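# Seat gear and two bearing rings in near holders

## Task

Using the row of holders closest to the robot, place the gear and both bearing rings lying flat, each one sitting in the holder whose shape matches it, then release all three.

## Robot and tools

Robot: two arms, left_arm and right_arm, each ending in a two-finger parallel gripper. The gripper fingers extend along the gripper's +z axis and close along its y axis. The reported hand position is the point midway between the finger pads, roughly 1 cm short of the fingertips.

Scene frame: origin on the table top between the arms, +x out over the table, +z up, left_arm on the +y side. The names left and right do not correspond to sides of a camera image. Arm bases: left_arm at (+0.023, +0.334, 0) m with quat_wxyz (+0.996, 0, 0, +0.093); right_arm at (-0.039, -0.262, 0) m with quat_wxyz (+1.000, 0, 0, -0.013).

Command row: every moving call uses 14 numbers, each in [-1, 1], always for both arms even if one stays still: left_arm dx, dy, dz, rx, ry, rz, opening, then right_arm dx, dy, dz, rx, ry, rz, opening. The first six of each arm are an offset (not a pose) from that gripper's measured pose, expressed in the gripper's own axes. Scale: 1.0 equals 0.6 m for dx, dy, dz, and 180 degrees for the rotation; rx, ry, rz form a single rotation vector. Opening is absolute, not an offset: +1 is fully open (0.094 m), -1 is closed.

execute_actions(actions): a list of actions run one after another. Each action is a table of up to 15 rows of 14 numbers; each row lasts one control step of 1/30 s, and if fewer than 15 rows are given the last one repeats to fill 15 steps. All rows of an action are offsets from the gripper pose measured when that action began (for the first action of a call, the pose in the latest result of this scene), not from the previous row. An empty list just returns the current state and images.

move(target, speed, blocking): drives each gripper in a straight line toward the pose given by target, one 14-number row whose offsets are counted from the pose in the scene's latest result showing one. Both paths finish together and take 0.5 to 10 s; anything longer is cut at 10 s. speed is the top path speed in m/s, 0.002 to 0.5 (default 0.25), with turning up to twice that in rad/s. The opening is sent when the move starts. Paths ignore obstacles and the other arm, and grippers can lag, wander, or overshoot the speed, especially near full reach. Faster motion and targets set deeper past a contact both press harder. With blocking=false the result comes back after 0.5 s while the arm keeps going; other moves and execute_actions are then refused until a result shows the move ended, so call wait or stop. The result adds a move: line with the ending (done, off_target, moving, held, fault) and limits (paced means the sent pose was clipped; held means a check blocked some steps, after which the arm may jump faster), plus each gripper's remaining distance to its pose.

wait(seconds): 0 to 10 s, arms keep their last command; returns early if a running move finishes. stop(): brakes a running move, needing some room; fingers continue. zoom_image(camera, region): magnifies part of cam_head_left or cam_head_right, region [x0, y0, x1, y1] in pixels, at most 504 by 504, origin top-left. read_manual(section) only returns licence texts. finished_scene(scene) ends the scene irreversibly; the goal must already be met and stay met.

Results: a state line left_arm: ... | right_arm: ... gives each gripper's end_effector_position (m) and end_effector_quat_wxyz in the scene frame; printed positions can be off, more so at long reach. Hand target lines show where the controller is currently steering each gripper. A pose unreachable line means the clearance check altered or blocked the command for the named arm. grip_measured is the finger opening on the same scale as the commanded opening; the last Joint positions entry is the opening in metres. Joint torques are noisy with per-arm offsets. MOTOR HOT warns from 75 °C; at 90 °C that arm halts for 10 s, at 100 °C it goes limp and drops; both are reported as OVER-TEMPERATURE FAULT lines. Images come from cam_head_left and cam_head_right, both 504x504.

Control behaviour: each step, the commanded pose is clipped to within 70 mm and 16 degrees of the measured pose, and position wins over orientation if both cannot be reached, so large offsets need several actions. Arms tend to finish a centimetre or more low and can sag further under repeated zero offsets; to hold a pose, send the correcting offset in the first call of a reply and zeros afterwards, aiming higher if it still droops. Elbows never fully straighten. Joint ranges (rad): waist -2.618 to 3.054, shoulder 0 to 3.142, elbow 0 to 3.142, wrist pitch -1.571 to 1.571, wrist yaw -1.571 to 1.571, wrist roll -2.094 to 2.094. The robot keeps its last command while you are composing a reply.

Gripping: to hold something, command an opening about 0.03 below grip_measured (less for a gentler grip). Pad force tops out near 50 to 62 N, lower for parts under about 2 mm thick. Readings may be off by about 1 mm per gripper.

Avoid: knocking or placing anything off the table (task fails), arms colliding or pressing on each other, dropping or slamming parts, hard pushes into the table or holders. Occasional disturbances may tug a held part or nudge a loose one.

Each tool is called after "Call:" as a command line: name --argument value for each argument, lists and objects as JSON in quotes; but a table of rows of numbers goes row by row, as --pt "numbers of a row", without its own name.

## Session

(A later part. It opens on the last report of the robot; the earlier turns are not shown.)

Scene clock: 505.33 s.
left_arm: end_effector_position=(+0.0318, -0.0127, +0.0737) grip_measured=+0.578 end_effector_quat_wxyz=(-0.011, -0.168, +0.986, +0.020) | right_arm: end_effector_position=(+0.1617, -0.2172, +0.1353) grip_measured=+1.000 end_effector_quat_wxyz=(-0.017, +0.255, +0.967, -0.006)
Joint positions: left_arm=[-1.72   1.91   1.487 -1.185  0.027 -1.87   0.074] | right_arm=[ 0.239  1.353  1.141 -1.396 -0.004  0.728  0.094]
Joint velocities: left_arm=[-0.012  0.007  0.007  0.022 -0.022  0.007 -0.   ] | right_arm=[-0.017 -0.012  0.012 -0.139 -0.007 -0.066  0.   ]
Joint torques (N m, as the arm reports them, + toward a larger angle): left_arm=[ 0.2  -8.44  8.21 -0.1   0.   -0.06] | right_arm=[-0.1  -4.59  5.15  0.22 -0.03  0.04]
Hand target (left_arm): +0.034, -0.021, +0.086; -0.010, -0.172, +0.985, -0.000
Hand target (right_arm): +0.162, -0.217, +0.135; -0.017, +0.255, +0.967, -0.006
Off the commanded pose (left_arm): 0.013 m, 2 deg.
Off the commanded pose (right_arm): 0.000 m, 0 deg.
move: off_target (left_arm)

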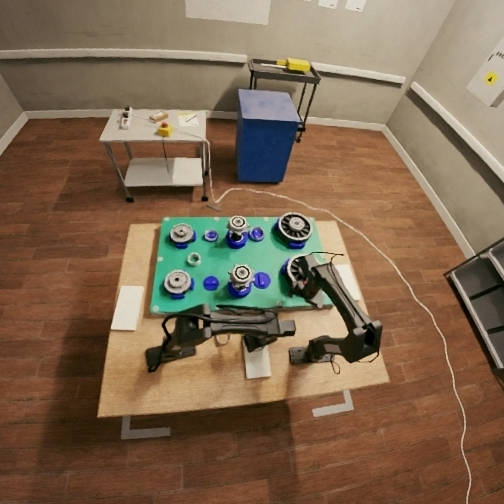

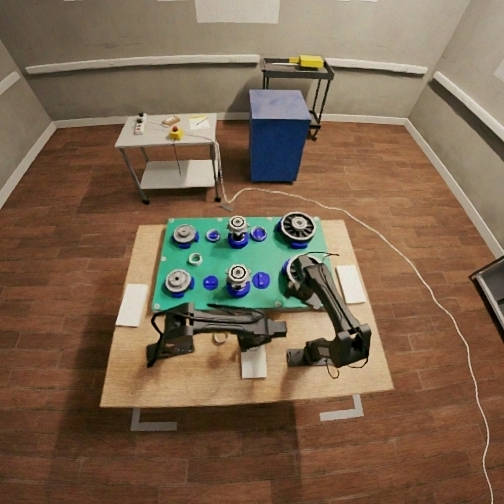

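Call:
execute_actions --actions '[]'

Scene clock: 520.23 s.
left_arm: end_effector_position=(+0.0318, -0.0127, +0.0737) grip_measured=+0.578 end_effector_quat_wxyz=(-0.011, -0.168, +0.985, +0.020) | right_arm: end_effector_position=(+0.1617, -0.2172, +0.1353) grip_measured=+1.000 end_effector_quat_wxyz=(-0.017, +0.255, +0.967, -0.006)
Joint positions: left_arm=[-1.72   1.91   1.487 -1.185  0.027 -1.871  0.074] | right_arm=[ 0.239  1.353  1.141 -1.396 -0.004  0.728  0.094]
Joint velocities: left_arm=[-0.007 -0.012  0.002  0.037  0.007 -0.037 -0.   ] | right_arm=[-0.007 -0.007 -0.002 -0.081 -0.037  0.037  0.   ]
Joint torques (N m, as the arm reports them, + toward a larger angle): left_arm=[ 0.28 -8.54  8.48 -0.14  0.02 -0.07] | right_arm=[ 0.04 -4.28  5.13  0.27 -0.04  0.05]
Hand target (left_arm): +0.034, -0.021, +0.086; -0.010, -0.172, +0.985, -0.000
Hand target (right_arm): +0.162, -0.217, +0.135; -0.017, +0.255, +0.967, -0.006
Off the commanded pose (left_arm): 0.013 m, 2 deg.
Off the commanded pose (right_arm): 0.000 m, 0 deg.

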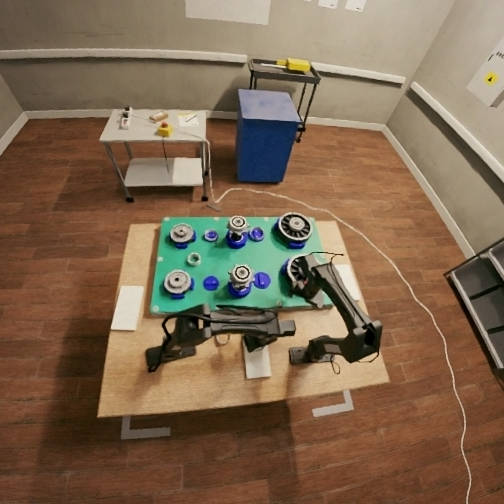

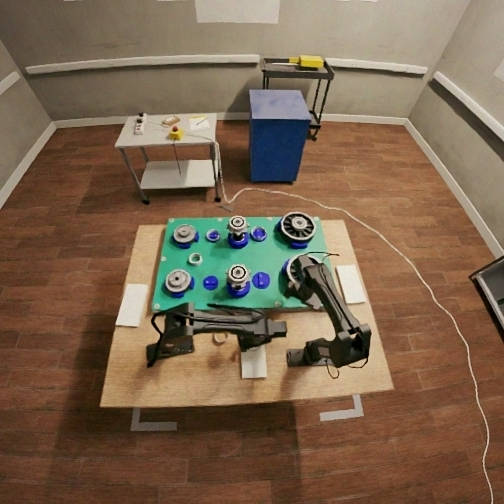

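Call:
move --target '[0,0,0.045,0,0,0,0.54, 0,0,0,0,0,0,1]' --speed 0.03

Scene clock: 525.07 s.
left_arm: end_effector_position=(+0.0318, -0.0114, +0.0456) grip_measured=+0.578 end_effector_quat_wxyz=(-0.010, -0.168, +0.985, +0.024) | right_arm: end_effector_position=(+0.1617, -0.2172, +0.1353) grip_measured=+1.000 end_effector_quat_wxyz=(-0.017, +0.255, +0.967, -0.006)
Joint positions: left_arm=[-1.72   1.938  1.411 -1.09   0.027 -1.871  0.074] | right_arm=[ 0.239  1.353  1.141 -1.396 -0.004  0.728  0.094]
Joint velocities: left_arm=[-0.002 -0.002  0.007  0.066 -0.022 -0.007  0.001] | right_arm=[-0.002  0.007 -0.012 -0.007  0.11  -0.037  0.   ]
Joint torques (N m, as the arm reports them, + toward a larger angle): left_arm=[-0.31 -8.13  4.99 -0.09  0.09 -0.07] | right_arm=[-0.19 -4.46  5.27  0.26 -0.04  0.03]
Hand target (left_arm): +0.031, -0.012, +0.047; -0.011, -0.168, +0.985, +0.020
Hand target (right_arm): +0.162, -0.217, +0.135; -0.017, +0.255, +0.967, -0.006
Off the commanded pose (left_arm): 0.001 m, 1 deg.
Off the commanded pose (right_arm): 0.000 m, 0 deg.
move: done

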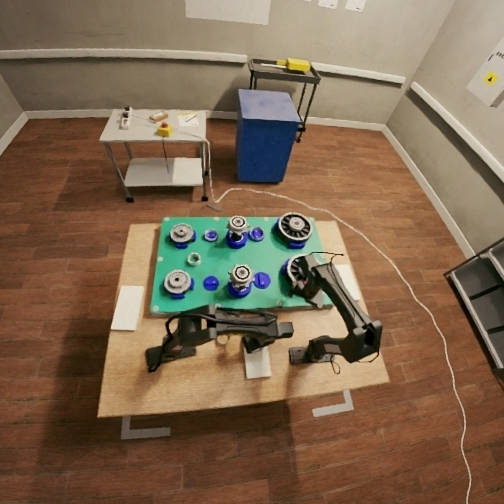

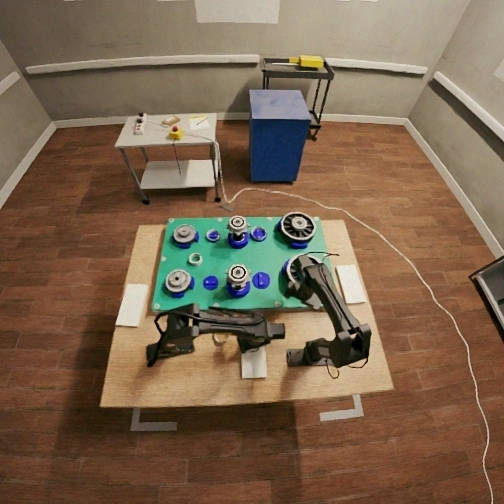

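Call:
move --target '[0,0,0.02,0,0,0,0.54, 0,0,0,0,0,0,1]' --speed 0.015

Scene clock: 527.67 s.
left_arm: end_effector_position=(+0.0318, -0.0118, +0.0372) grip_measured=+0.578 end_effector_quat_wxyz=(-0.010, -0.168, +0.985, +0.025) | right_arm: end_effector_position=(+0.1617, -0.2172, +0.1353) grip_measured=+1.000 end_effector_quat_wxyz=(-0.017, +0.255, +0.967, -0.006)
Joint positions: left_arm=[-1.72   1.951  1.394 -1.062  0.027 -1.871  0.074] | right_arm=[ 0.239  1.353  1.141 -1.396 -0.004  0.728  0.094]
Joint velocities: left_arm=[-0.007  0.007 -0.002 -0.051 -0.051  0.022 -0.001] | right_arm=[ 0.017  0.012 -0.022 -0.051 -0.037 -0.007  0.   ]
Joint torques (N m, as the arm reports them, + toward a larger angle): left_arm=[-0.06 -7.56  4.05  0.13  0.06 -0.01] | right_arm=[-0.04 -4.33  5.1   0.24 -0.01  0.02]
Hand target (left_arm): +0.031, -0.011, +0.034; -0.010, -0.168, +0.985, +0.025
Hand target (right_arm): +0.162, -0.217, +0.135; -0.017, +0.255, +0.967, -0.006
Off the commanded pose (left_arm): 0.004 m, 0 deg.
Off the commanded pose (right_arm): 0.000 m, 0 deg.
move: done

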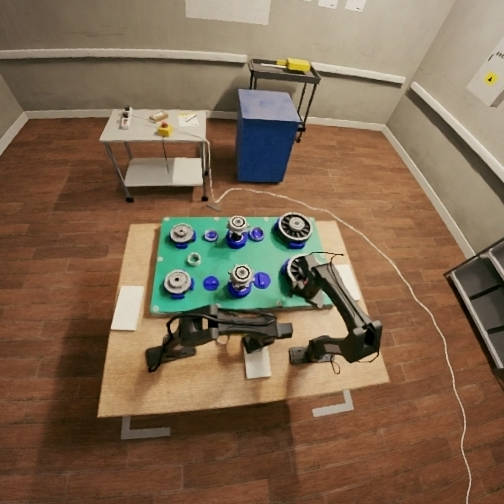

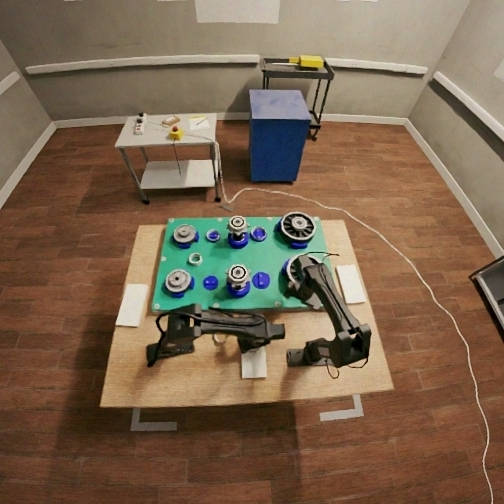

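Call:
move --target '[0,0,0.01,0,0,0,0.54, 0,0,0,0,0,0,1]' --speed 0.01

Scene clock: 531.80 s.
left_arm: end_effector_position=(+0.0318, -0.0119, +0.0372) grip_measured=+0.578 end_effector_quat_wxyz=(-0.010, -0.168, +0.985, +0.025) | right_arm: end_effector_position=(+0.1617, -0.2172, +0.1353) grip_measured=+1.000 end_effector_quat_wxyz=(-0.017, +0.255, +0.967, -0.006)
Joint positions: left_arm=[-1.72   1.951  1.394 -1.062  0.027 -1.871  0.074] | right_arm=[ 0.239  1.353  1.141 -1.396 -0.004  0.728  0.094]
Joint velocities: left_arm=[-0.017 -0.007 -0.007  0.022 -0.037  0.007  0.001] | right_arm=[ 0.007 -0.012  0.012 -0.007 -0.051  0.051  0.   ]
Joint torques (N m, as the arm reports them, + toward a larger angle): left_arm=[ 0.18 -7.26  3.92  0.18  0.08 -0.03] | right_arm=[-0.1  -4.41  5.27  0.23 -0.02  0.07]
Hand target (left_arm): +0.032, -0.012, +0.031; -0.010, -0.168, +0.985, +0.025
Hand target (right_arm): +0.162, -0.217, +0.135; -0.017, +0.255, +0.967, -0.006
Off the commanded pose (left_arm): 0.006 m, 0 deg.
Off the commanded pose (right_arm): 0.000 m, 0 deg.
move: done

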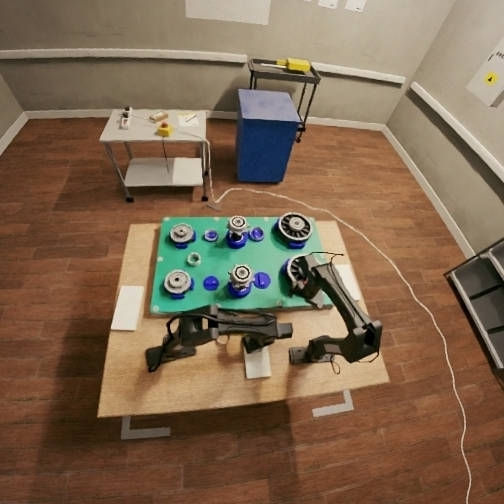

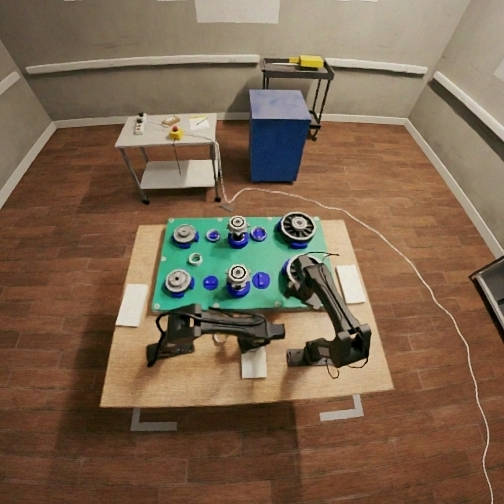

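Call:
execute_actions --actions '[[[0,0,-0.003,0,0,0,0.58, 0,0,0,0,0,0,1],[0,0,-0.003,0,0,0,0.6, 0,0,0,0,0,0,1],[0,0,-0.003,0,0,0,0.62, 0,0,0,0,0,0,1],[0,0,-0.003,0,0,0,0.65, 0,0,0,0,0,0,1],[0,0,-0.003,0,0,0,0.7, 0,0,0,0,0,0,1],[0,0,-0.003,0,0,0,0.8, 0,0,0,0,0,0,1],[0,0,-0.003,0,0,0,0.9, 0,0,0,0,0,0,1],[0,0,-0.003,0,0,0,1.0, 0,0,0,0,0,0,1]]]'

Call:
move --target '[0,0,-0.1,0,0,0,1.0, 0,0,0,0,0,0,1]' --speed 0.1

Scene clock: 537.10 s.
left_arm: end_effector_position=(+0.0312, -0.0087, +0.0379) grip_measured=+1.000 end_effector_quat_wxyz=(-0.011, -0.168, +0.985, +0.031) | right_arm: end_effector_position=(+0.1617, -0.2172, +0.1353) grip_measured=+1.000 end_effector_quat_wxyz=(-0.017, +0.255, +0.967, -0.006)
Joint positions: left_arm=[-1.72   1.949  1.394 -1.075  0.03  -1.871  0.094] | right_arm=[ 0.239  1.353  1.141 -1.396 -0.004  0.728  0.094]
Joint velocities: left_arm=[ 0.002 -0.002 -0.012 -0.066  0.007 -0.022  0.   ] | right_arm=[ 0.012 -0.002 -0.002  0.022 -0.051 -0.007  0.   ]
Joint torques (N m, as the arm reports them, + toward a larger angle): left_arm=[-0.16 -7.9   5.84 -0.01  0.03 -0.05] | right_arm=[ 0.01 -4.48  5.09  0.24 -0.01  0.04]
Hand target (left_arm): +0.032, -0.012, +0.039; -0.010, -0.168, +0.985, +0.025
Hand target (right_arm): +0.162, -0.217, +0.135; -0.017, +0.255, +0.967, -0.006
Off the commanded pose (left_arm): 0.004 m, 1 deg.
Off the commanded pose (right_arm): 0.000 m, 0 deg.

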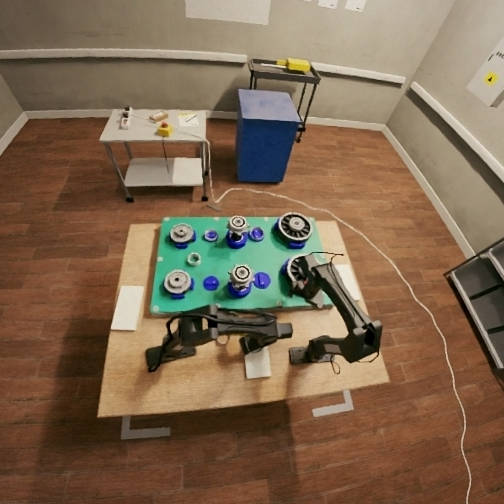

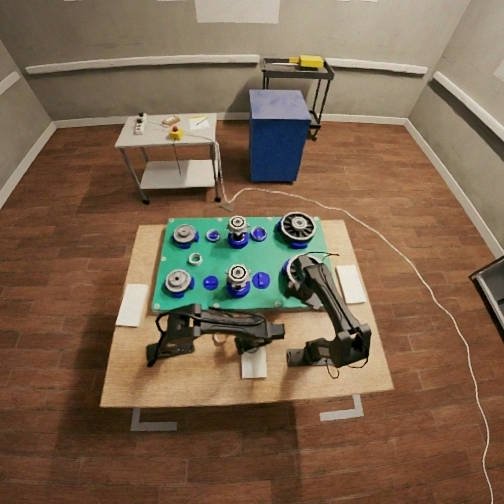

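Scene clock: 538.30 s.
left_arm: end_effector_position=(+0.0312, -0.0096, +0.0855) grip_measured=+1.000 end_effector_quat_wxyz=(-0.010, -0.168, +0.985, +0.041) | right_arm: end_effector_position=(+0.1617, -0.2172, +0.1353) grip_measured=+1.000 end_effector_quat_wxyz=(-0.017, +0.255, +0.967, -0.006)
Joint positions: left_arm=[-1.72   1.932  1.562 -1.281  0.03  -1.869  0.094] | right_arm=[ 0.239  1.353  1.141 -1.396 -0.004  0.728  0.094]
Joint velocities: left_arm=[-0.007  0.002  0.002 -0.022  0.022 -0.022  0.   ] | right_arm=[-0.012 -0.007 -0.007  0.066 -0.051 -0.051  0.   ]
Joint torques (N m, as the arm reports them, + toward a larger angle): left_arm=[ 0.7  -9.22  7.71 -0.34  0.05 -0.01] | right_arm=[-0.01 -4.29  5.11  0.21 -0.02  0.06]
Hand target (left_arm): +0.034, -0.011, +0.097; -0.011, -0.168, +0.985, +0.031
Hand target (right_arm): +0.162, -0.217, +0.135; -0.017, +0.255, +0.967, -0.006
Off the commanded pose (left_arm): 0.013 m, 1 deg.
Off the commanded pose (right_arm): 0.000 m, 0 deg.
move: off_target (left_arm)

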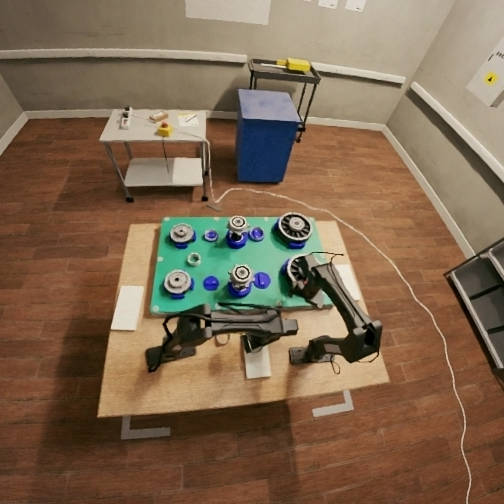

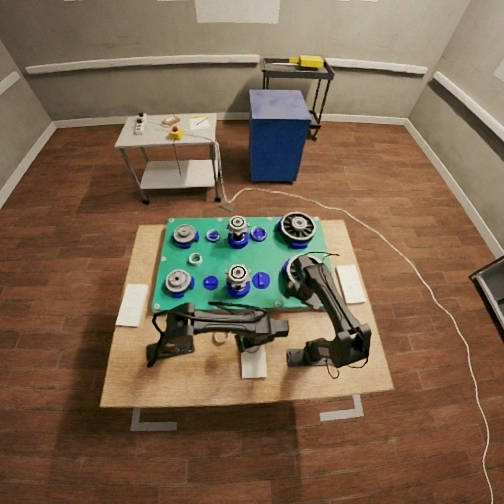

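Call:
zoom_image --camera "cam_head_right" --region '[180, 300, 300, 390]'

Region (180, 300, 300, 390) of cam_head_right's 504x504 image, scaled by 4.200, with more detail than that image has; it fills the top 378 rows of this view, and the rest is white.

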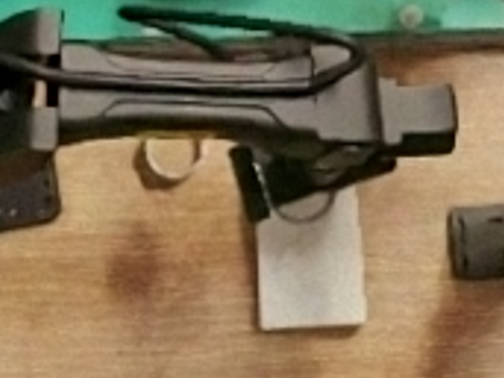

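Call:
move --target '[-0.1418,0.1996,-0.0041,0.0268,-0.0017,-0.0035,1.0, 0,0,0,0,0,0,1]' --speed 0.15

Scene clock: 577.03 s.
left_arm: end_effector_position=(+0.0704, +0.1273, +0.0920) grip_measured=+1.000 end_effector_quat_wxyz=(-0.006, -0.173, +0.985, +0.005) | right_arm: end_effector_position=(+0.1617, -0.2172, +0.1353) grip_measured=+1.000 end_effector_quat_wxyz=(-0.017, +0.255, +0.967, -0.006)
Joint positions: left_arm=[-1.525  1.361  0.976 -1.196  0.012 -1.687  0.094] | right_arm=[ 0.239  1.353  1.141 -1.396 -0.004  0.728  0.094]
Joint velocities: left_arm=[-0.007 -0.017 -0.022  0.007  0.051  0.066  0.   ] | right_arm=[-0.017 -0.007 -0.007  0.066 -0.022 -0.051  0.   ]
Joint torques (N m, as the arm reports them, + toward a larger angle): left_arm=[ 0.74 -4.27  4.75 -0.04 -0.03  0.06] | right_arm=[-0.02 -4.38  5.35  0.2  -0.03  0.04]
Hand target (left_arm): +0.073, +0.131, +0.093; -0.001, -0.174, +0.985, +0.002
Hand target (right_arm): +0.162, -0.217, +0.135; -0.017, +0.255, +0.967, -0.006
Off the commanded pose (left_arm): 0.007 m, 1 deg.
Off the commanded pose (right_arm): 0.000 m, 0 deg.
move: done

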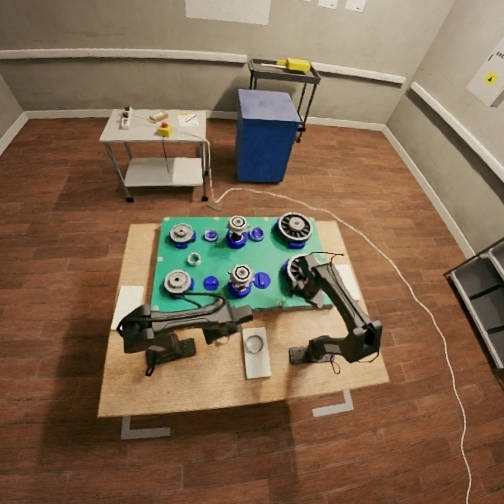

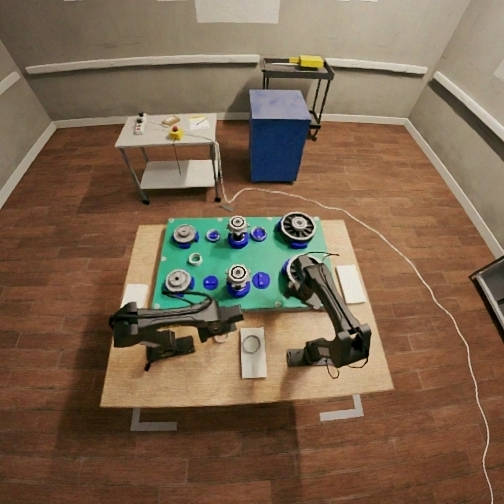

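Call:
zoom_image --camera "cam_head_right" --region '[190, 300, 290, 380]'

Call:
zoom_image --camera "cam_head_left" --region '[190, 300, 290, 380]'

Region (190, 300, 290, 380) of cam_head_right's 504x504 image, scaled by 5.040, with more detail than that image has; it fills the top 403 rows of this view, and the rest is white.

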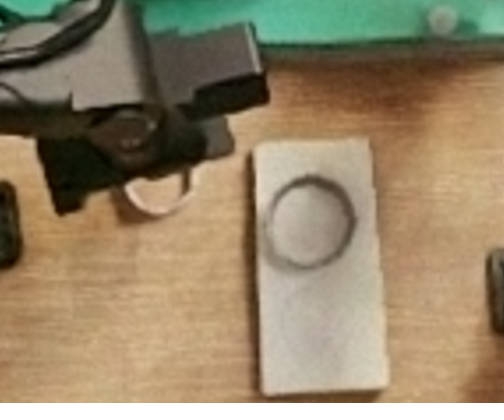

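Region (190, 300, 290, 380) of cam_head_left's 504x504 image, scaled by 5.040, with more detail than that image has; it fills the top 403 rows of this view, and the rest is white.

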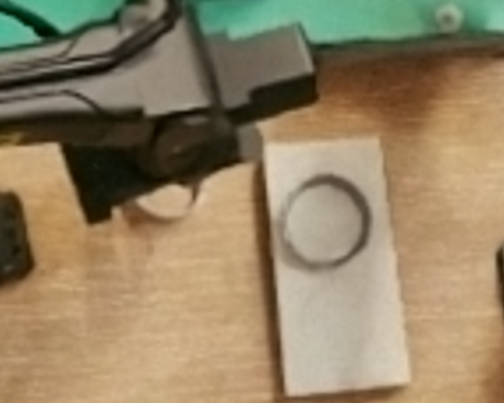

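Call:
move --target '[-0.005,-0.0091,0.07,0,0,0,1.0, 0,0,0,0,0,0,1]' --speed 0.06

Call:
zoom_image --camera "cam_head_right" --region '[180, 300, 260, 364]'

Scene clock: 595.90 s.
left_arm: end_effector_position=(+0.0718, +0.1217, +0.0527) grip_measured=+1.000 end_effector_quat_wxyz=(-0.006, -0.171, +0.985, +0.003) | right_arm: end_effector_position=(+0.1617, -0.2172, +0.1353) grip_measured=+1.000 end_effector_quat_wxyz=(-0.017, +0.255, +0.967, -0.006)
Joint positions: left_arm=[-1.525  1.418  0.862 -1.022  0.012 -1.682  0.094] | right_arm=[ 0.239  1.353  1.141 -1.396 -0.004  0.728  0.094]
Joint velocities: left_arm=[ 0.007  0.002 -0.012 -0.007 -0.022 -0.051  0.   ] | right_arm=[-0.012 -0.012 -0.007 -0.007 -0.022  0.022  0.   ]
Joint torques (N m, as the arm reports them, + toward a larger angle): left_arm=[ 1.23 -3.12  4.88  0.17  0.09 -0.02] | right_arm=[ 0.02 -4.49  5.3   0.23  0.    0.01]
Hand target (left_arm): +0.074, +0.123, +0.050; -0.006, -0.174, +0.985, +0.005
Hand target (right_arm): +0.162, -0.217, +0.135; -0.017, +0.255, +0.967, -0.006
Off the commanded pose (left_arm): 0.004 m, 0 deg.
Off the commanded pose (right_arm): 0.000 m, 0 deg.
move: done

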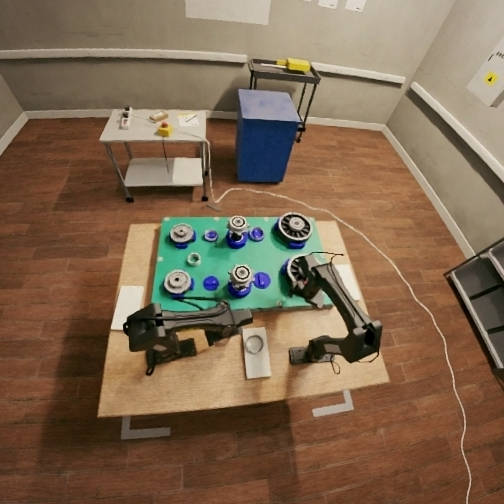

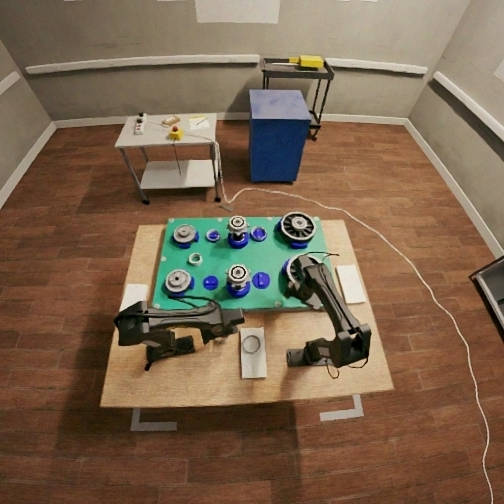

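Region (180, 300, 260, 364) of cam_head_right's 504x504 image, scaled by 6.300, with more detail than that image has; it fills the top 403 rows of this view, and the rest is white.

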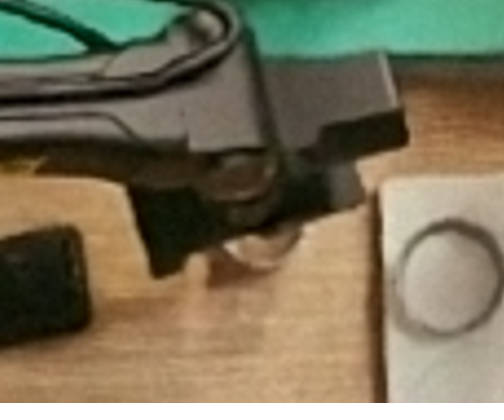

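Call:
move --target '[-0.007,-0.001,0.038,0,0,0,1.0, 0,0,0,0,0,0,1]' --speed 0.03

Scene clock: 600.17 s.
left_arm: end_effector_position=(+0.0737, +0.1206, +0.0331) grip_measured=+1.000 end_effector_quat_wxyz=(-0.006, -0.169, +0.986, +0.001) | right_arm: end_effector_position=(+0.1617, -0.2172, +0.1353) grip_measured=+1.000 end_effector_quat_wxyz=(-0.017, +0.255, +0.967, -0.006)
Joint positions: left_arm=[-1.517  1.449  0.805 -0.929  0.012 -1.671  0.094] | right_arm=[ 0.239  1.353  1.141 -1.396 -0.004  0.728  0.094]
Joint velocities: left_arm=[-0.022 -0.012  0.002  0.037 -0.007 -0.037  0.   ] | right_arm=[ 0.002 -0.007  0.002 -0.022 -0.007  0.007  0.   ]
Joint torques (N m, as the arm reports them, + toward a larger angle): left_arm=[ 0.9  -3.32  4.55  0.12  0.01  0.05] | right_arm=[-0.1  -4.37  5.06  0.25 -0.03  0.01]
Hand target (left_arm): +0.075, +0.122, +0.030; -0.006, -0.171, +0.985, +0.003
Hand target (right_arm): +0.162, -0.217, +0.135; -0.017, +0.255, +0.967, -0.006
Off the commanded pose (left_arm): 0.004 m, 0 deg.
Off the commanded pose (right_arm): 0.000 m, 0 deg.
move: done

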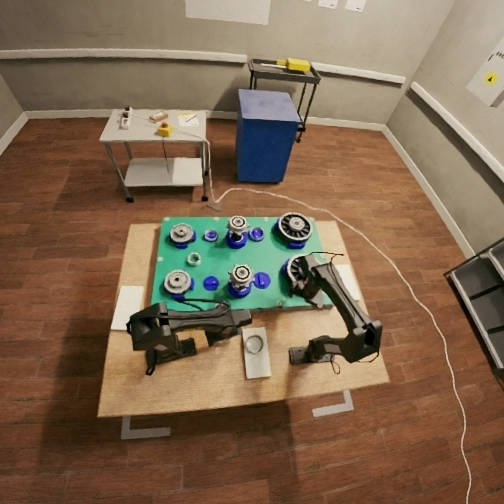

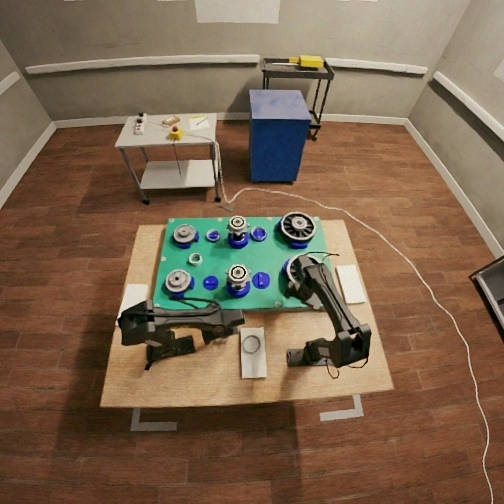

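Call:
move --target '[0,0,0.02,0,0,0,1.0, 0,0,0,0,0,0,1]' --speed 0.012

Scene clock: 603.97 s.
left_arm: end_effector_position=(+0.0741, +0.1190, +0.0246) grip_measured=+1.000 end_effector_quat_wxyz=(-0.006, -0.169, +0.986, -0.002) | right_arm: end_effector_position=(+0.1617, -0.2172, +0.1353) grip_measured=+1.000 end_effector_quat_wxyz=(-0.017, +0.255, +0.967, -0.006)
Joint positions: left_arm=[-1.517  1.465  0.782 -0.884  0.012 -1.671  0.094] | right_arm=[ 0.239  1.353  1.141 -1.396 -0.004  0.728  0.094]
Joint velocities: left_arm=[-0.002 -0.017 -0.002 -0.022  0.037  0.007  0.   ] | right_arm=[-0.002  0.017  0.007 -0.051 -0.007 -0.007  0.   ]
Joint torques (N m, as the arm reports them, + toward a larger angle): left_arm=[-0.2  -3.05  4.44  0.13  0.06 -0.03] | right_arm=[-0.11 -4.4   5.21  0.28  0.    0.03]
Hand target (left_arm): +0.073, +0.120, +0.021; -0.006, -0.169, +0.986, +0.001
Hand target (right_arm): +0.162, -0.217, +0.135; -0.017, +0.255, +0.967, -0.006
Off the commanded pose (left_arm): 0.004 m, 0 deg.
Off the commanded pose (right_arm): 0.000 m, 0 deg.
move: done

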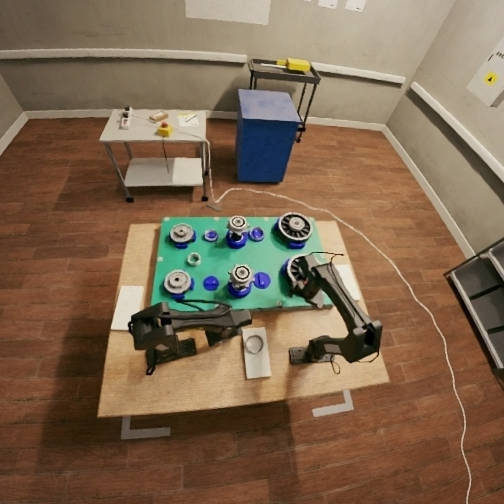

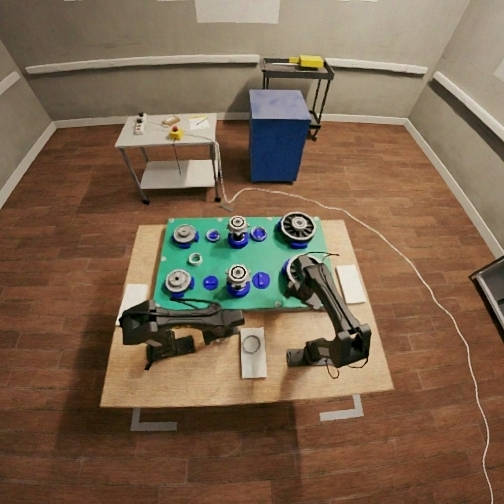

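Call:
move --target '[0,0,0.014,0,0,0,1.0, 0,0,0,0,0,0,1]' --speed 0.012

Scene clock: 608.67 s.
left_arm: end_effector_position=(+0.0745, +0.1176, +0.0193) grip_measured=+1.000 end_effector_quat_wxyz=(-0.006, -0.169, +0.986, -0.004) | right_arm: end_effector_position=(+0.1617, -0.2172, +0.1353) grip_measured=+1.000 end_effector_quat_wxyz=(-0.017, +0.255, +0.967, -0.006)
Joint positions: left_arm=[-1.517  1.477  0.769 -0.855  0.012 -1.671  0.094] | right_arm=[ 0.239  1.353  1.141 -1.396 -0.004  0.728  0.094]
Joint velocities: left_arm=[ 0.007 -0.002 -0.022 -0.037  0.007 -0.007  0.   ] | right_arm=[-0.002 -0.002 -0.002 -0.022 -0.007 -0.022  0.   ]
Joint torques (N m, as the arm reports them, + toward a larger angle): left_arm=[-0.13 -3.23  4.63  0.07  0.08 -0.06] | right_arm=[ 0.   -4.42  5.25  0.26  0.    0.02]
Hand target (left_arm): +0.074, +0.119, +0.016; -0.006, -0.169, +0.986, -0.002
Hand target (right_arm): +0.162, -0.217, +0.135; -0.017, +0.255, +0.967, -0.006
Off the commanded pose (left_arm): 0.003 m, 0 deg.
Off the commanded pose (right_arm): 0.000 m, 0 deg.
move: done

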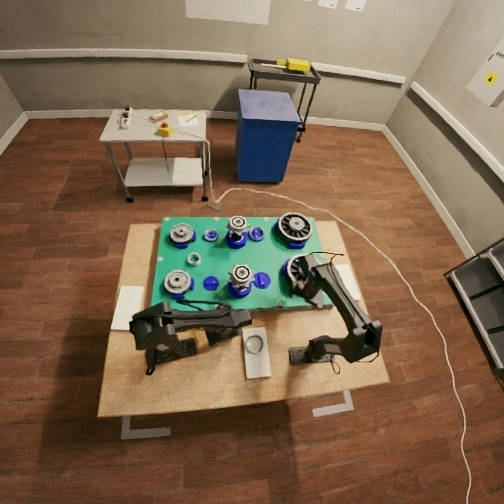

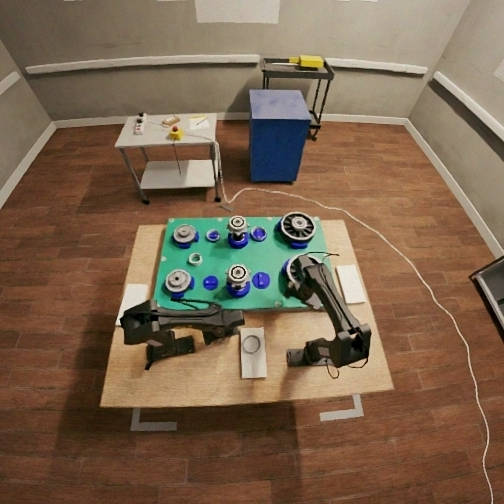

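Call:
move --target '[0,0,0.012,0,0,0,1.0, 0,0,0,0,0,0,1]' --speed 0.01

Scene clock: 611.80 s.
left_arm: end_effector_position=(+0.0748, +0.1161, +0.0151) grip_measured=+1.000 end_effector_quat_wxyz=(-0.005, -0.169, +0.986, -0.007) | right_arm: end_effector_position=(+0.1617, -0.2172, +0.1353) grip_measured=+1.000 end_effector_quat_wxyz=(-0.017, +0.255, +0.967, -0.006)
Joint positions: left_arm=[-1.517  1.487  0.759 -0.83   0.012 -1.671  0.094] | right_arm=[ 0.239  1.353  1.141 -1.396 -0.004  0.728  0.094]
Joint velocities: left_arm=[ 0.012 -0.017  0.012  0.066  0.007 -0.066  0.   ] | right_arm=[-0.007 -0.017 -0.012  0.051 -0.051  0.007  0.   ]
Joint torques (N m, as the arm reports them, + toward a larger angle): left_arm=[-0.12 -3.4   4.27  0.14  0.05 -0.05] | right_arm=[ 0.1  -4.32  5.2   0.22 -0.02  0.03]
Hand target (left_arm): +0.074, +0.118, +0.012; -0.006, -0.169, +0.986, -0.004
Hand target (right_arm): +0.162, -0.217, +0.135; -0.017, +0.255, +0.967, -0.006
Off the commanded pose (left_arm): 0.003 m, 0 deg.
Off the commanded pose (right_arm): 0.000 m, 0 deg.
move: done

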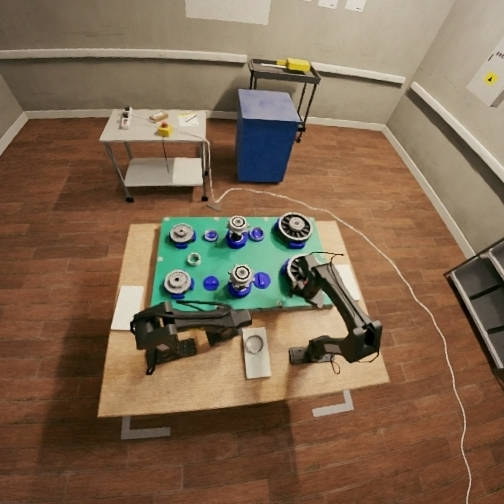

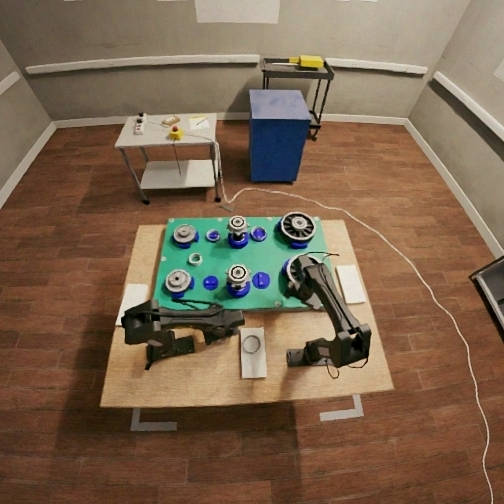

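Call:
move --target '[0,0.014,0,0,0,0,0.6, 0,0,0,0,0,0,1]' --speed 0.015

Call:
execute_actions --actions '[[[0,0,0,0,0,0,0.56, 0,0,0,0,0,0,1],[0,0,0,0,0,0,0.52, 0,0,0,0,0,0,1],[0,0,0,0,0,0,0.48, 0,0,0,0,0,0,1],[0,0,0,0,0,0,0.45, 0,0,0,0,0,0,1],[0,0,0,0,0,0,0.42, 0,0,0,0,0,0,1],[0,0,0,0,0,0,0.39, 0,0,0,0,0,0,1],[0,0,0,0,0,0,0.37, 0,0,0,0,0,0,1],[0,0,0,0,0,0,0.35, 0,0,0,0,0,0,1],[0,0,0,0,0,0,0.33, 0,0,0,0,0,0,1],[0,0,0,0,0,0,0.31, 0,0,0,0,0,0,1],[0,0,0,0,0,0,0.295, 0,0,0,0,0,0,1],[0,0,0,0,0,0,0.28, 0,0,0,0,0,0,1],[0,0,0,0,0,0,0.275, 0,0,0,0,0,0,1]]]'

Scene clock: 618.90 s.
left_arm: end_effector_position=(+0.0734, +0.1219, +0.0126) grip_measured=+0.602 end_effector_quat_wxyz=(-0.006, -0.169, +0.986, -0.003) | right_arm: end_effector_position=(+0.1617, -0.2172, +0.1353) grip_measured=+1.000 end_effector_quat_wxyz=(-0.017, +0.255, +0.967, -0.006)
Joint positions: left_arm=[-1.517  1.477  0.739 -0.828  0.012 -1.671  0.075] | right_arm=[ 0.239  1.353  1.141 -1.396 -0.004  0.728  0.094]
Joint velocities: left_arm=[-0.002  0.017  0.002  0.022  0.081 -0.007 -0.   ] | right_arm=[ 0.002 -0.002 -0.022 -0.022  0.007  0.037  0.   ]
Joint torques (N m, as the arm reports them, + toward a larger angle): left_arm=[-0.38 -5.01  4.23 -0.02  0.02 -0.1 ] | right_arm=[ 0.   -4.43  5.26  0.28 -0.03  0.04]
Hand target (left_arm): +0.072, +0.124, +0.015; -0.005, -0.169, +0.986, -0.007
Hand target (right_arm): +0.162, -0.217, +0.135; -0.017, +0.255, +0.967, -0.006
Off the commanded pose (left_arm): 0.003 m, 0 deg.
Off the commanded pose (right_arm): 0.000 m, 0 deg.
move: done

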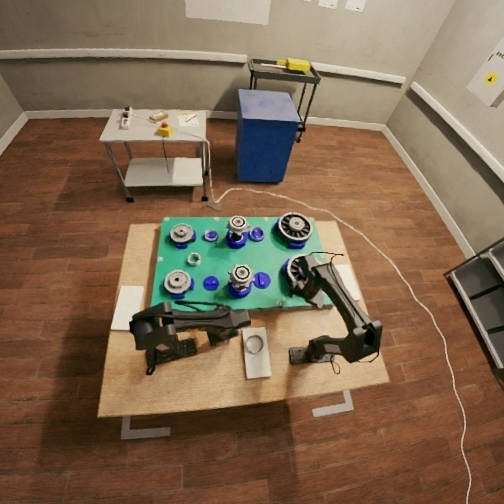

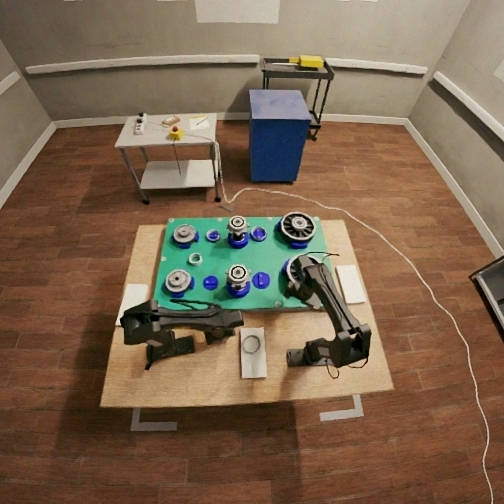

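Scene clock: 619.40 s.
left_arm: end_effector_position=(+0.0734, +0.1219, +0.0126) grip_measured=+0.305 end_effector_quat_wxyz=(-0.006, -0.169, +0.986, -0.003) | right_arm: end_effector_position=(+0.1617, -0.2172, +0.1353) grip_measured=+1.000 end_effector_quat_wxyz=(-0.017, +0.255, +0.967, -0.006)
Joint positions: left_arm=[-1.517  1.477  0.739 -0.828  0.012 -1.671  0.061] | right_arm=[ 0.239  1.353  1.141 -1.396 -0.004  0.728  0.094]
Joint velocities: left_arm=[ 0.007 -0.012 -0.017 -0.051 -0.007  0.007 -0.   ] | right_arm=[-0.007  0.002 -0.002 -0.066  0.037  0.022  0.   ]
Joint torques (N m, as the arm reports them, + toward a larger angle): left_arm=[-0.1  -3.69  5.1   0.04  0.04 -0.08] | right_arm=[ 0.12 -4.44  5.23  0.25 -0.03  0.02]
Hand target (left_arm): +0.073, +0.122, +0.013; -0.006, -0.169, +0.986, -0.003
Hand target (right_arm): +0.162, -0.217, +0.135; -0.017, +0.255, +0.967, -0.006
Off the commanded pose (left_arm): 0.000 m, 0 deg.
Off the commanded pose (right_arm): 0.000 m, 0 deg.

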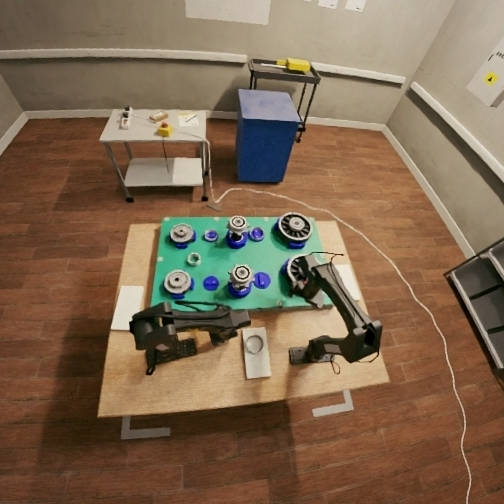

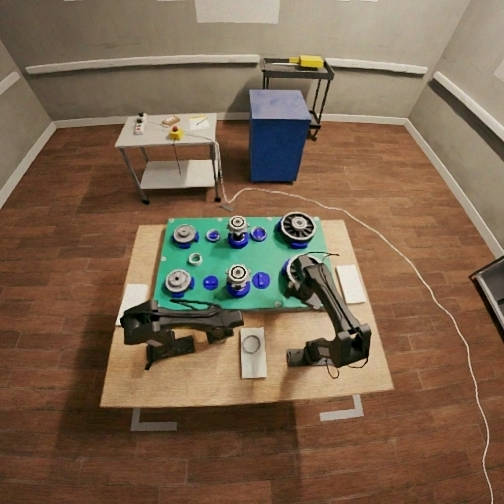

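Call:
move --target '[0,0,-0.215,0,0,0,0.27, 0,0,0,0,0,0,1]' --speed 0.12

Scene clock: 624.00 s.
left_arm: end_effector_position=(+0.0736, +0.1255, +0.1294) grip_measured=+0.305 end_effector_quat_wxyz=(-0.007, -0.168, +0.986, +0.012) | right_arm: end_effector_position=(+0.1617, -0.2172, +0.1353) grip_measured=+1.000 end_effector_quat_wxyz=(-0.017, +0.255, +0.967, -0.006)
Joint positions: left_arm=[-1.512  1.374  1.135 -1.356  0.012 -1.662  0.061] | right_arm=[ 0.239  1.353  1.141 -1.396 -0.004  0.728  0.094]
Joint velocities: left_arm=[-0.002 -0.007  0.007 -0.051  0.022 -0.051 -0.001] | right_arm=[-0.012  0.007 -0.002 -0.051 -0.081 -0.037  0.   ]
Joint torques (N m, as the arm reports them, + toward a larger angle): left_arm=[ 0.89 -5.05  8.17 -0.23  0.09 -0.01] | right_arm=[ 0.06 -4.32  5.42  0.24 -0.01  0.07]
Hand target (left_arm): +0.076, +0.125, +0.141; -0.006, -0.169, +0.986, -0.003
Hand target (right_arm): +0.162, -0.217, +0.135; -0.017, +0.255, +0.967, -0.006
Off the commanded pose (left_arm): 0.013 m, 2 deg.
Off the commanded pose (right_arm): 0.000 m, 0 deg.
move: off_target (left_arm)

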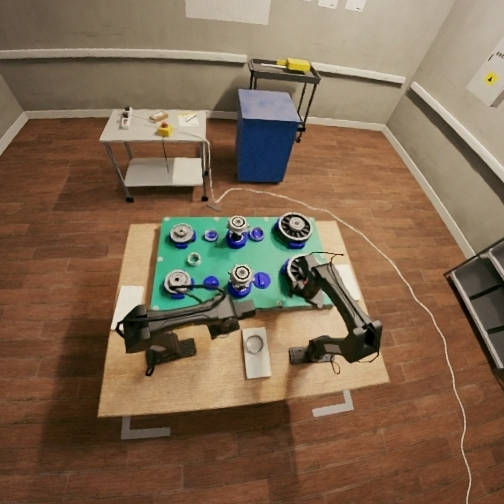

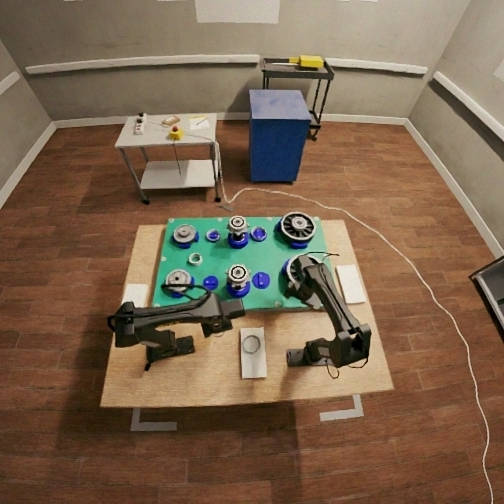

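Call:
move --target '[-0.366,-0.0617,-0.0229,0.009,0,-0.2259,0.27, 0.3524,0.1745,0.0742,-0.0065,-0.0095,0.0025,1]' --speed 0.15

Scene clock: 661.87 s.
left_arm: end_effector_position=(+0.2849, +0.1579, +0.1304) grip_measured=+0.305 end_effector_quat_wxyz=(-0.010, -0.495, +0.869, +0.011) | right_arm: end_effector_position=(+0.0247, -0.0326, +0.0914) grip_measured=+1.000 end_effector_quat_wxyz=(-0.004, +0.256, +0.967, -0.014)
Joint positions: left_arm=[-0.775  1.764  1.528 -1.363  0.009 -1.624  0.061] | right_arm=[ 1.316  1.483  1.076 -1.191 -0.008  1.807  0.094]
Joint velocities: left_arm=[-0.012  0.012  0.012 -0.007 -0.007 -0.051 -0.   ] | right_arm=[-0.012 -0.012  0.007 -0.007  0.037  0.051  0.   ]
Joint torques (N m, as the arm reports them, + toward a larger angle): left_arm=[ 0.4  -6.82  8.25 -0.27 -0.02 -0.08] | right_arm=[ 0.34 -5.1   6.79  0.39  0.14  0.2 ]
Hand target (left_arm): +0.289, +0.158, +0.139; -0.004, -0.500, +0.866, +0.004
Hand target (right_arm): +0.029, -0.024, +0.095; +0.005, +0.259, +0.966, -0.000
Off the commanded pose (left_arm): 0.014 m, 2 deg.
Off the commanded pose (right_arm): 0.012 m, 2 deg.
move: off_target (left_arm, right_arm)

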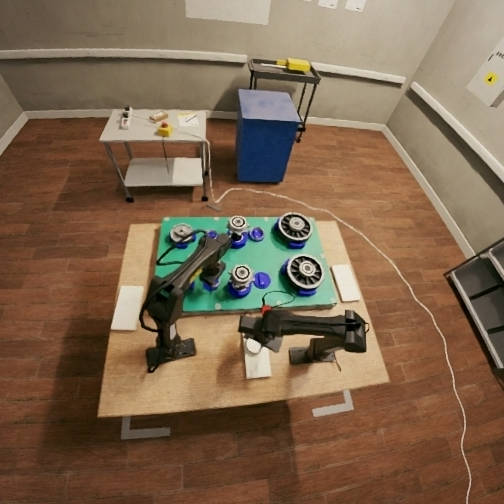

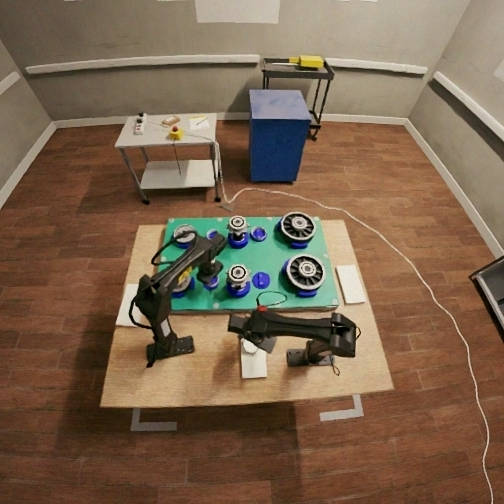

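Call:
move --target '[-0.0146,-0.0088,0.0503,0.0093,-0.002,-0.0037,0.27, 0.0039,0.0194,0.0434,-0.0093,-0.0002,0.0019,1]' --speed 0.04

Call:
zoom_image --camera "cam_head_right" --region '[180, 250, 250, 310]'

Call:
zoom_image --camera "cam_head_left" --region '[220, 310, 300, 374]'

Scene clock: 673.13 s.
left_arm: end_effector_position=(+0.2901, +0.1594, +0.1002) grip_measured=+0.305 end_effector_quat_wxyz=(-0.005, -0.499, +0.867, +0.001) | right_arm: end_effector_position=(+0.0282, -0.0204, +0.0709) grip_measured=+1.000 end_effector_quat_wxyz=(-0.004, +0.257, +0.966, +0.006)
Joint positions: left_arm=[-0.762  1.764  1.408 -1.222  0.009 -1.621  0.061] | right_arm=[ 1.316  1.511  1.019 -1.067 -0.008  1.809  0.094]
Joint velocities: left_arm=[-0.002 -0.017  0.022 -0.007  0.066  0.037 -0.   ] | right_arm=[-0.022 -0.007  0.012  0.007 -0.007 -0.125  0.   ]
Joint torques (N m, as the arm reports them, + toward a larger angle): left_arm=[ 0.75 -6.65  5.23  0.05 -0.03 -0.05] | right_arm=[ 0.18 -5.26  4.27  0.44  0.08  0.16]
Hand target (left_arm): +0.293, +0.162, +0.100; -0.001, -0.500, +0.866, -0.000
Hand target (right_arm): +0.028, -0.022, +0.065; -0.000, +0.259, +0.966, +0.000
Off the commanded pose (left_arm): 0.005 m, 1 deg.
Off the commanded pose (right_arm): 0.006 m, 1 deg.
move: done

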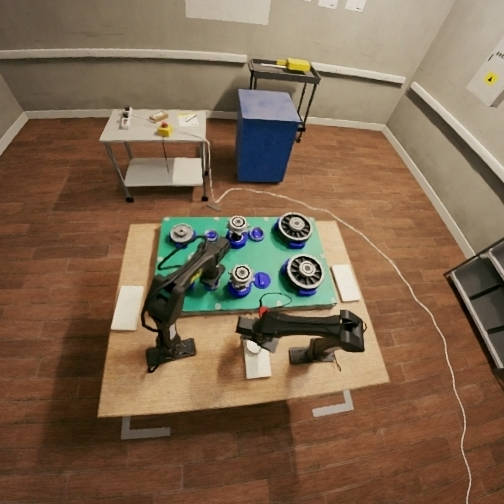

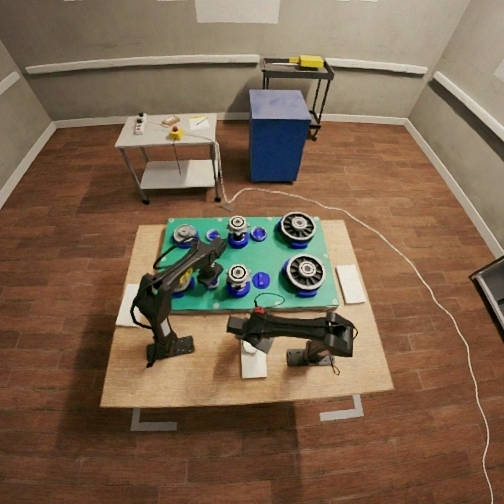

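Region (180, 250, 250, 310) of cam_head_right's 504x504 image, scaled by 7.200, with more detail than that image has; it fills the top 432 rows of this view, and the rest is white.

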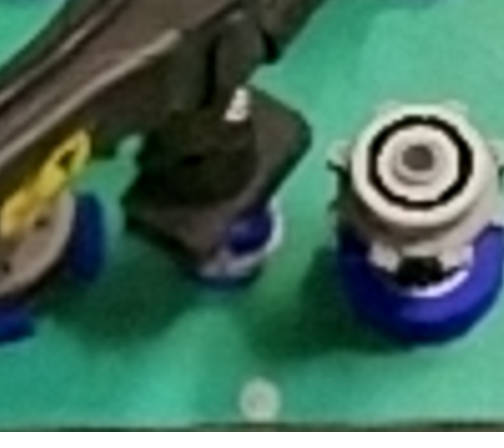

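Region (220, 310, 300, 374) of cam_head_left's 504x504 image, scaled by 6.300, with more detail than that image has; it fills the top 403 rows of this view, and the rest is white.

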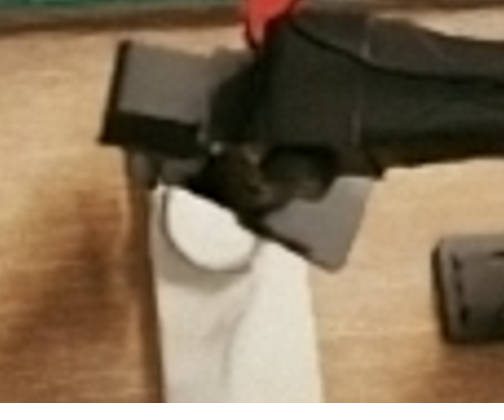

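Call:
zoom_image --camera "cam_head_right" --region '[195, 265, 230, 297]'

Call:
zoom_image --camera "cam_head_left" --region '[195, 265, 230, 297]'

Region (195, 265, 230, 297) of cam_head_right's 504x504 image, scaled by 14.400, with more detail than that image has; it fills the top 461 rows of this view, and the rest is white.

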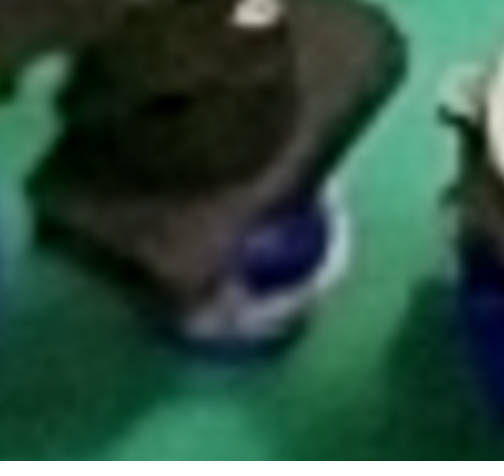

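Region (195, 265, 230, 297) of cam_head_left's 504x504 image, scaled by 14.400, with more detail than that image has; it fills the top 461 rows of this view, and the rest is white.

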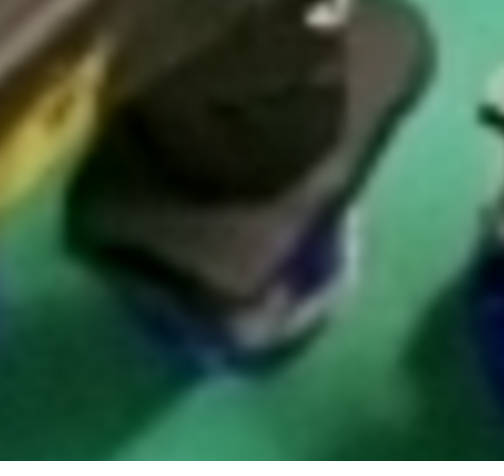

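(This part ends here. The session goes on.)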